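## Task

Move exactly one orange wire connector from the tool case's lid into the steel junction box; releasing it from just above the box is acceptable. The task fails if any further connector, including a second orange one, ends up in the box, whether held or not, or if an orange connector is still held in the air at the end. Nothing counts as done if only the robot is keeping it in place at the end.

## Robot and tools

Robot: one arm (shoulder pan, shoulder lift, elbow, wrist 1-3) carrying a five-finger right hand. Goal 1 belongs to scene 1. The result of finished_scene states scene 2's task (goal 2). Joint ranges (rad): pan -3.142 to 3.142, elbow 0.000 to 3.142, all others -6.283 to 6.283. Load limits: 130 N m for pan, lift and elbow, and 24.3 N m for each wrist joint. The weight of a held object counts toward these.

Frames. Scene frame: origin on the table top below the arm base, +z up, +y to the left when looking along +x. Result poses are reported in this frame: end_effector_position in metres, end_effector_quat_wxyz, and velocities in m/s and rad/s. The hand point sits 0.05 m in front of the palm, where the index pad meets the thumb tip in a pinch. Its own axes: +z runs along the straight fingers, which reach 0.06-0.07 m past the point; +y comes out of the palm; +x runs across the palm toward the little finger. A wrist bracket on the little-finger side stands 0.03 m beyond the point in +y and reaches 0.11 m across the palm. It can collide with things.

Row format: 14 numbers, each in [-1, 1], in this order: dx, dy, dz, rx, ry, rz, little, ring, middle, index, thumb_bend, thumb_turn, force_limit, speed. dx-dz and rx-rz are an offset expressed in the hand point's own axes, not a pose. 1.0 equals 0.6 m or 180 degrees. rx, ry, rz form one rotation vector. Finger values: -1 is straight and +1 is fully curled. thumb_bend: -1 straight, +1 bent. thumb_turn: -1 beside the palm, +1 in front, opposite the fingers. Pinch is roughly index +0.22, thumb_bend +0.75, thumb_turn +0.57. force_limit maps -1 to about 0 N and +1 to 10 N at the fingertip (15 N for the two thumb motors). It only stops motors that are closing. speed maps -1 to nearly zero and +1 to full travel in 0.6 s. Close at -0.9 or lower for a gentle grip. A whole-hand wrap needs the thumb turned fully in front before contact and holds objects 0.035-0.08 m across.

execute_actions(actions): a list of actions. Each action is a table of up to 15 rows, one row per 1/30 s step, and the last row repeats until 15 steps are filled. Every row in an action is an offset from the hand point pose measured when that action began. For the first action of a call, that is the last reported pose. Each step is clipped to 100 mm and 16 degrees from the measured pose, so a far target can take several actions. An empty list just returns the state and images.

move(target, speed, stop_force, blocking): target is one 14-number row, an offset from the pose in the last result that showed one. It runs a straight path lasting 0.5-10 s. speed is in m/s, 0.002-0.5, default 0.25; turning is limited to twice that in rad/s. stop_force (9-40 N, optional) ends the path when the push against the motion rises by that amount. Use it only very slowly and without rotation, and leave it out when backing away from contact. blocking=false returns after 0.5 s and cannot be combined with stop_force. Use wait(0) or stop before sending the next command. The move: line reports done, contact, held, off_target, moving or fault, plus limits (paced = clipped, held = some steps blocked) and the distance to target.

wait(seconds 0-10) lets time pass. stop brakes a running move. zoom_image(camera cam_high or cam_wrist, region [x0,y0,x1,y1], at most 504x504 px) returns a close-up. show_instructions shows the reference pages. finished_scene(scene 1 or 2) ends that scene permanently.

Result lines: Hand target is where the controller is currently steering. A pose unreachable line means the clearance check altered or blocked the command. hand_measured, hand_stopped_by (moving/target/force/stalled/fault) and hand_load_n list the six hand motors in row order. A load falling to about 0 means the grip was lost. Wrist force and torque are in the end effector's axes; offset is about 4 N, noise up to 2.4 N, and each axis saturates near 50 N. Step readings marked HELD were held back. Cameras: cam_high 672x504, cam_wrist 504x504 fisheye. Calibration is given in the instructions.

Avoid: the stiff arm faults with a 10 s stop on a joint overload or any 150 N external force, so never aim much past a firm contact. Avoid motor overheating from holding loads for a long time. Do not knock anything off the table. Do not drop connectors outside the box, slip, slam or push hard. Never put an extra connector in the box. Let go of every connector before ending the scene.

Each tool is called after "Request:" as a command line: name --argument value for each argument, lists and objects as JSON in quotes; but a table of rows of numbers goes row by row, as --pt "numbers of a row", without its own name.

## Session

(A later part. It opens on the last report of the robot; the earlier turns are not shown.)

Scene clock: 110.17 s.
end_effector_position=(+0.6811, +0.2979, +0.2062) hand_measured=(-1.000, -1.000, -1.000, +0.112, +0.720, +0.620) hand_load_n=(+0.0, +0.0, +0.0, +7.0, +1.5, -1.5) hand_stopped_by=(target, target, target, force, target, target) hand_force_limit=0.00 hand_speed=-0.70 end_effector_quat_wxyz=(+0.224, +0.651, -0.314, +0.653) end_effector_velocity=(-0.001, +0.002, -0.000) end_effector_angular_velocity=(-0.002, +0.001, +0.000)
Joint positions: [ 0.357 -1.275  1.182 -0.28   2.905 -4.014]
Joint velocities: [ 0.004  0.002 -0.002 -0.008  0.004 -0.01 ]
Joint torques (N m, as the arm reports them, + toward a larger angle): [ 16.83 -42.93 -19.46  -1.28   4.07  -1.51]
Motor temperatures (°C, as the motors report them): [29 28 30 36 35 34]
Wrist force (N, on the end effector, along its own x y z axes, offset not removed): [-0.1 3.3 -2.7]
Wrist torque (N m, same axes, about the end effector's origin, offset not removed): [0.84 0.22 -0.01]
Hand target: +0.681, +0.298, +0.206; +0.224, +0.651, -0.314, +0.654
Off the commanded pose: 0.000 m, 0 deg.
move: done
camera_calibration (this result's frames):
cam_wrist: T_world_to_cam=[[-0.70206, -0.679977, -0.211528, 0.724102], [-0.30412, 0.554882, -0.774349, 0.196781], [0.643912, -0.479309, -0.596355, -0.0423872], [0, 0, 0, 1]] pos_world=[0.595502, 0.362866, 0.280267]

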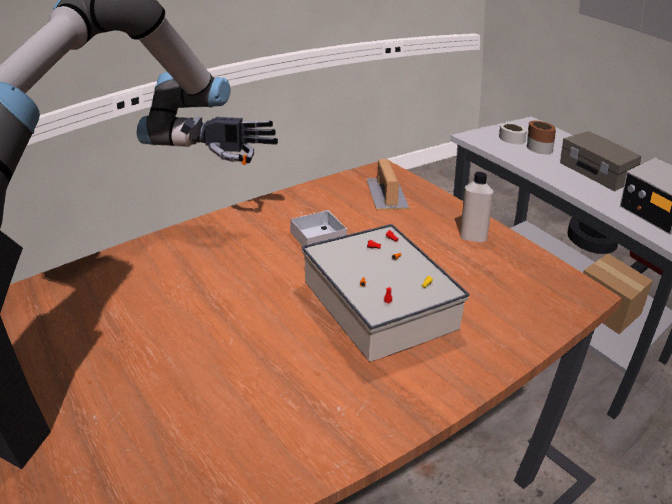

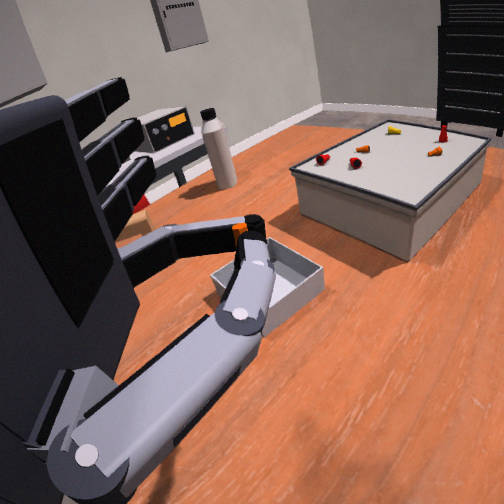

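Request:
move --target '[-0.082,0.011,0.258,0,0,0,-1,-1,-1,0.4,0.72,0.62,0,-0.7]' --speed 0.2

Scene clock: 119.57 s.
end_effector_position=(+0.7887, +0.1903, +0.1498) hand_measured=(-1.000, -1.000, -1.000, +0.112, +0.720, +0.620) hand_load_n=(+0.0, +0.0, +0.0, +7.0, +1.5, -1.5) hand_stopped_by=(target, target, target, force, target, target) hand_force_limit=0.00 hand_speed=-0.70 end_effector_quat_wxyz=(+0.224, +0.651, -0.314, +0.654) end_effector_velocity=(+0.002, -0.000, -0.001) end_effector_angular_velocity=(+0.002, +0.000, -0.001)
Joint positions: [ 0.124 -1.075  0.928 -0.047  2.681 -3.825]
Joint velocities: [-0.002  0.007 -0.014  0.012 -0.002  0.006]
Joint torques (N m, as the arm reports them, + toward a larger angle): [ -8.43 -43.7  -21.79   3.28  -1.07   2.02]
Motor temperatures (°C, as the motors report them): [29 28 30 36 35 34]
Wrist force (N, on the end effector, along its own x y z axes, offset not removed): [0.6 2.6 -0.4]
Wrist torque (N m, same axes, about the end effector's origin, offset not removed): [0.52 0.10 0.04]
Hand target: +0.789, +0.190, +0.150; +0.224, +0.651, -0.314, +0.653
Off the commanded pose: 0.000 m, 0 deg.
move: done
camera_calibration (this result's frames):
cam_wrist: T_world_to_cam=[[-0.701856, -0.680189, -0.211523, 0.71443], [-0.304224, 0.554739, -0.774411, 0.245621], [0.644086, -0.479174, -0.596277, -0.197135], [0, 0, 0, 1]] pos_world=[0.703122, 0.25523, 0.223784]

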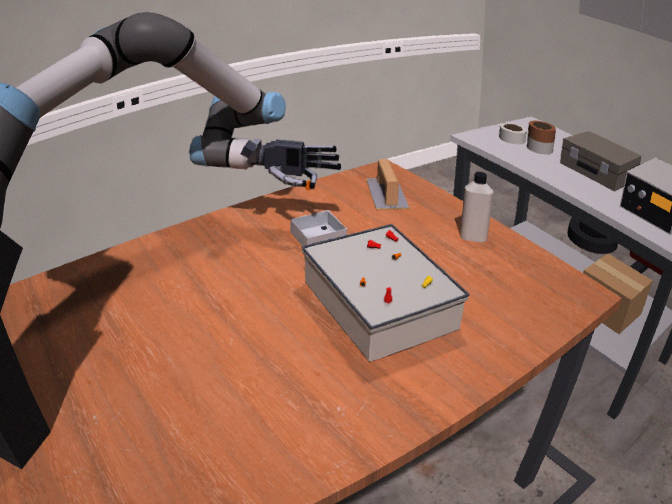

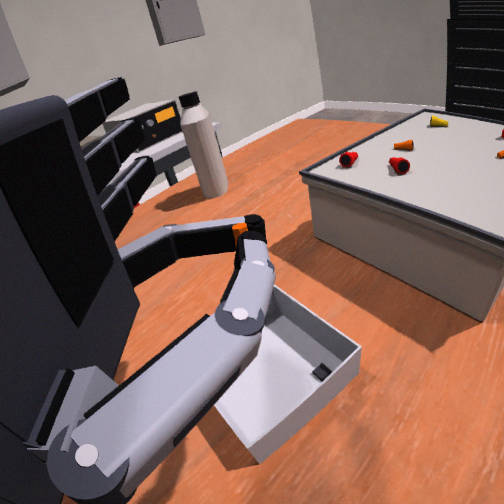

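Request:
move --target '[-0.117,-0.008,0.032,0,0,0,-1,-1,-1,0.4,0.72,0.62,0,-0.7]' --speed 0.1

Scene clock: 131.50 s.
end_effector_position=(+0.8093, +0.1883, +0.0800) hand_measured=(-1.000, -1.000, -1.000, +0.112, +0.720, +0.620) hand_load_n=(+0.0, +0.0, +0.0, +7.0, +1.5, -1.5) hand_stopped_by=(target, target, target, force, target, target) hand_force_limit=0.00 hand_speed=-0.70 end_effector_quat_wxyz=(+0.224, +0.651, -0.313, +0.654) end_effector_velocity=(+0.001, +0.001, -0.001) end_effector_angular_velocity=(+0.001, -0.000, -0.002)
Joint positions: [ 0.136 -0.872  0.674 -0.001  2.693 -3.831]
Joint velocities: [ 0.     0.009 -0.019  0.014  0.002  0.005]
Joint torques (N m, as the arm reports them, + toward a larger angle): [  5.14 -44.8  -21.54   3.48   4.11   1.59]
Motor temperatures (°C, as the motors report them): [29 28 30 36 35 34]
Wrist force (N, on the end effector, along its own x y z axes, offset not removed): [-0.8 3.5 -1.8]
Wrist torque (N m, same axes, about the end effector's origin, offset not removed): [0.70 0.27 -0.08]
Hand target: +0.809, +0.188, +0.080; +0.224, +0.651, -0.314, +0.654
Off the commanded pose: 0.000 m, 0 deg.
move: done
camera_calibration (this result's frames):
cam_wrist: T_world_to_cam=[[-0.701592, -0.680439, -0.211592, 0.712564], [-0.304314, 0.554607, -0.77447, 0.199066], [0.64433, -0.478972, -0.596175, -0.253179], [0, 0, 0, 1]] pos_world=[0.723639, 0.253187, 0.154005]

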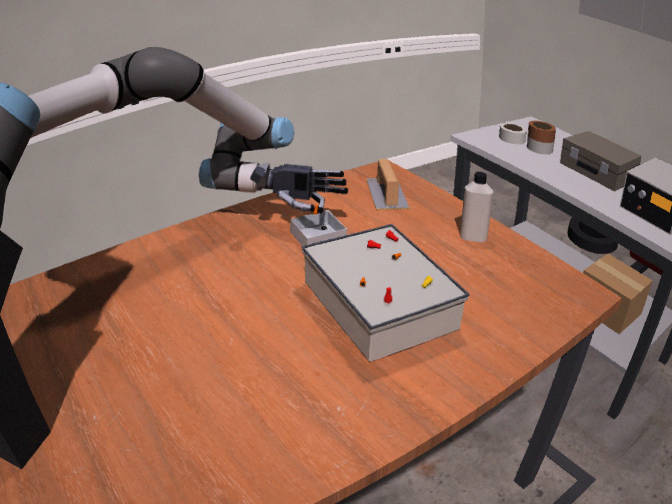

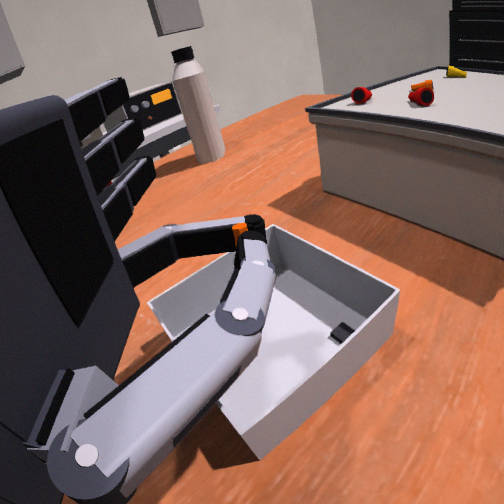

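Request:
execute_actions --actions '[[[0,0,0,0,0,0,-1,-1,-1,-0.5,0.72,0.62,0,0.3]],[[0,0,0,0,0,0,-1,-1,-1,-0.5,0.72,0.62,0,0.3]],[[0.1,0,0,0,0,0,-1,-1,-1,-0.5,0.72,0.62,0,0.3]],[[0.08,0.05,-0.05,0,0,0,-1,-1,-1,-0.5,0.72,0.62,0,0.3]]]'

Request:
zoom_image --camera "cam_high" --region '[270,170,390,260]'

Scene clock: 138.63 s.
end_effector_position=(+0.7623, +0.1760, +0.1833) hand_measured=(-1.000, -1.000, -1.000, -0.500, +0.720, +0.620) hand_load_n=(+0.0, +0.0, +0.0, +0.0, +0.0, +0.0) hand_stopped_by=(target, target, target, target, target, target) hand_force_limit=0.00 hand_speed=0.30 end_effector_quat_wxyz=(+0.227, +0.651, -0.316, +0.652) end_effector_velocity=(-0.010, -0.001, +0.008) end_effector_angular_velocity=(-0.005, -0.008, +0.042)
Joint positions: [ 0.106 -1.194  1.109 -0.088  2.667 -3.806]
Joint velocities: [ 0.002 -0.067  0.13  -0.142 -0.021 -0.071]
Joint torques (N m, as the arm reports them, + toward a larger angle): [  6.94 -52.71  -5.96  -1.16  -1.15  -1.58]
Motor temperatures (°C, as the motors report them): [29 28 30 36 35 34]
Wrist force (N, on the end effector, along its own x y z axes, offset not removed): [-0.1 2.9 -2.3]
Wrist torque (N m, same axes, about the end effector's origin, offset not removed): [0.62 0.23 0.05]
Hand target: +0.761, +0.176, +0.184; +0.225, +0.651, -0.314, +0.653
Off the commanded pose: 0.001 m, 0 deg.
Step readings (end_effector_position; steps 1 to 15: 1st action; 16 to 30: 2nd action; 31 to 45: 3rd action; 46 to 60: 4th action):
0: (+0.8093, +0.1883, +0.0798)
1: (+0.8093, +0.1883, +0.0798)
2: (+0.8093, +0.1883, +0.0798)
4: (+0.8093, +0.1882, +0.0798)
8: (+0.8092, +0.1882, +0.0799)
15: (+0.8092, +0.1882, +0.0800)
16: (+0.8092, +0.1883, +0.0800)
17: (+0.8092, +0.1883, +0.0800)
19: (+0.8092, +0.1883, +0.0800)
23: (+0.8092, +0.1883, +0.0800)
30: (+0.8092, +0.1883, +0.0800)
31: (+0.8092, +0.1882, +0.0801)
32: (+0.8095, +0.1866, +0.0827)
34: (+0.8092, +0.1835, +0.1030)
38: (+0.8073, +0.1821, +0.1294)
45: (+0.8062, +0.1814, +0.1385)
46: (+0.8062, +0.1814, +0.1389)
47: (+0.8051, +0.1815, +0.1413)
49: (+0.7948, +0.1819, +0.1583)
53: (+0.7715, +0.1772, +0.1765)
60: end_effector_position above
camera_calibration (this result's frames):
cam_wrist: T_world_to_cam=[[-0.707055, -0.675002, -0.21082, 0.696165], [-0.301504, 0.55742, -0.773549, 0.268739], [0.639663, -0.483379, -0.597642, -0.162604], [0, 0, 0, 1]] pos_world=[0.677264, 0.241513, 0.257469]

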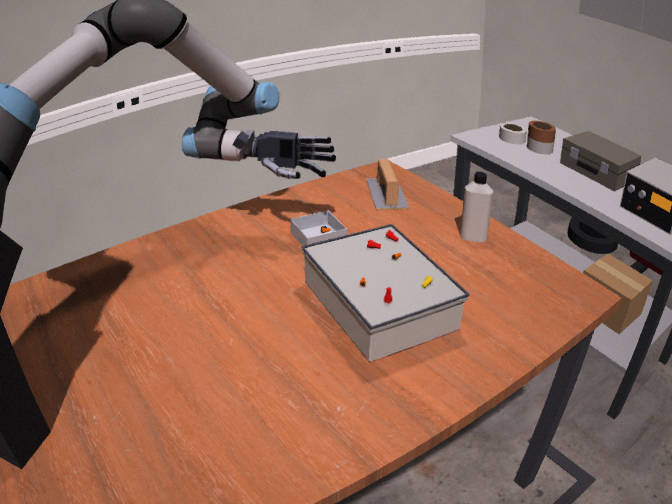

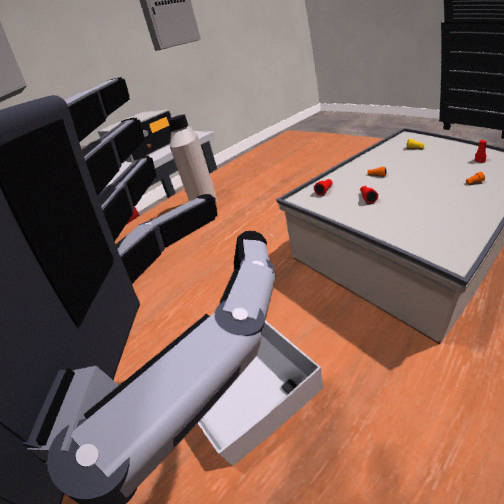

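Region (270, 170, 390, 260) of cam_high's 672x504 image, scaled by 4.200, with more detail than that image has; it fills the top 378 rows of this view, and the rest is white.

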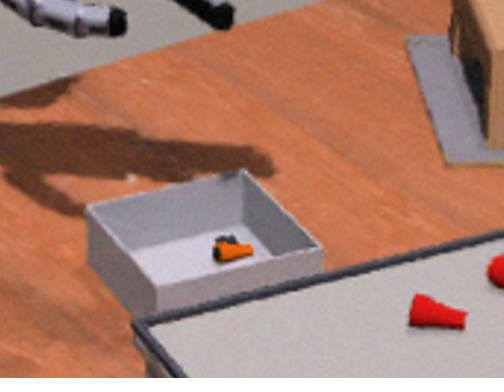

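Request:
finished_scene --scene 2

The scene is finished: the task was done.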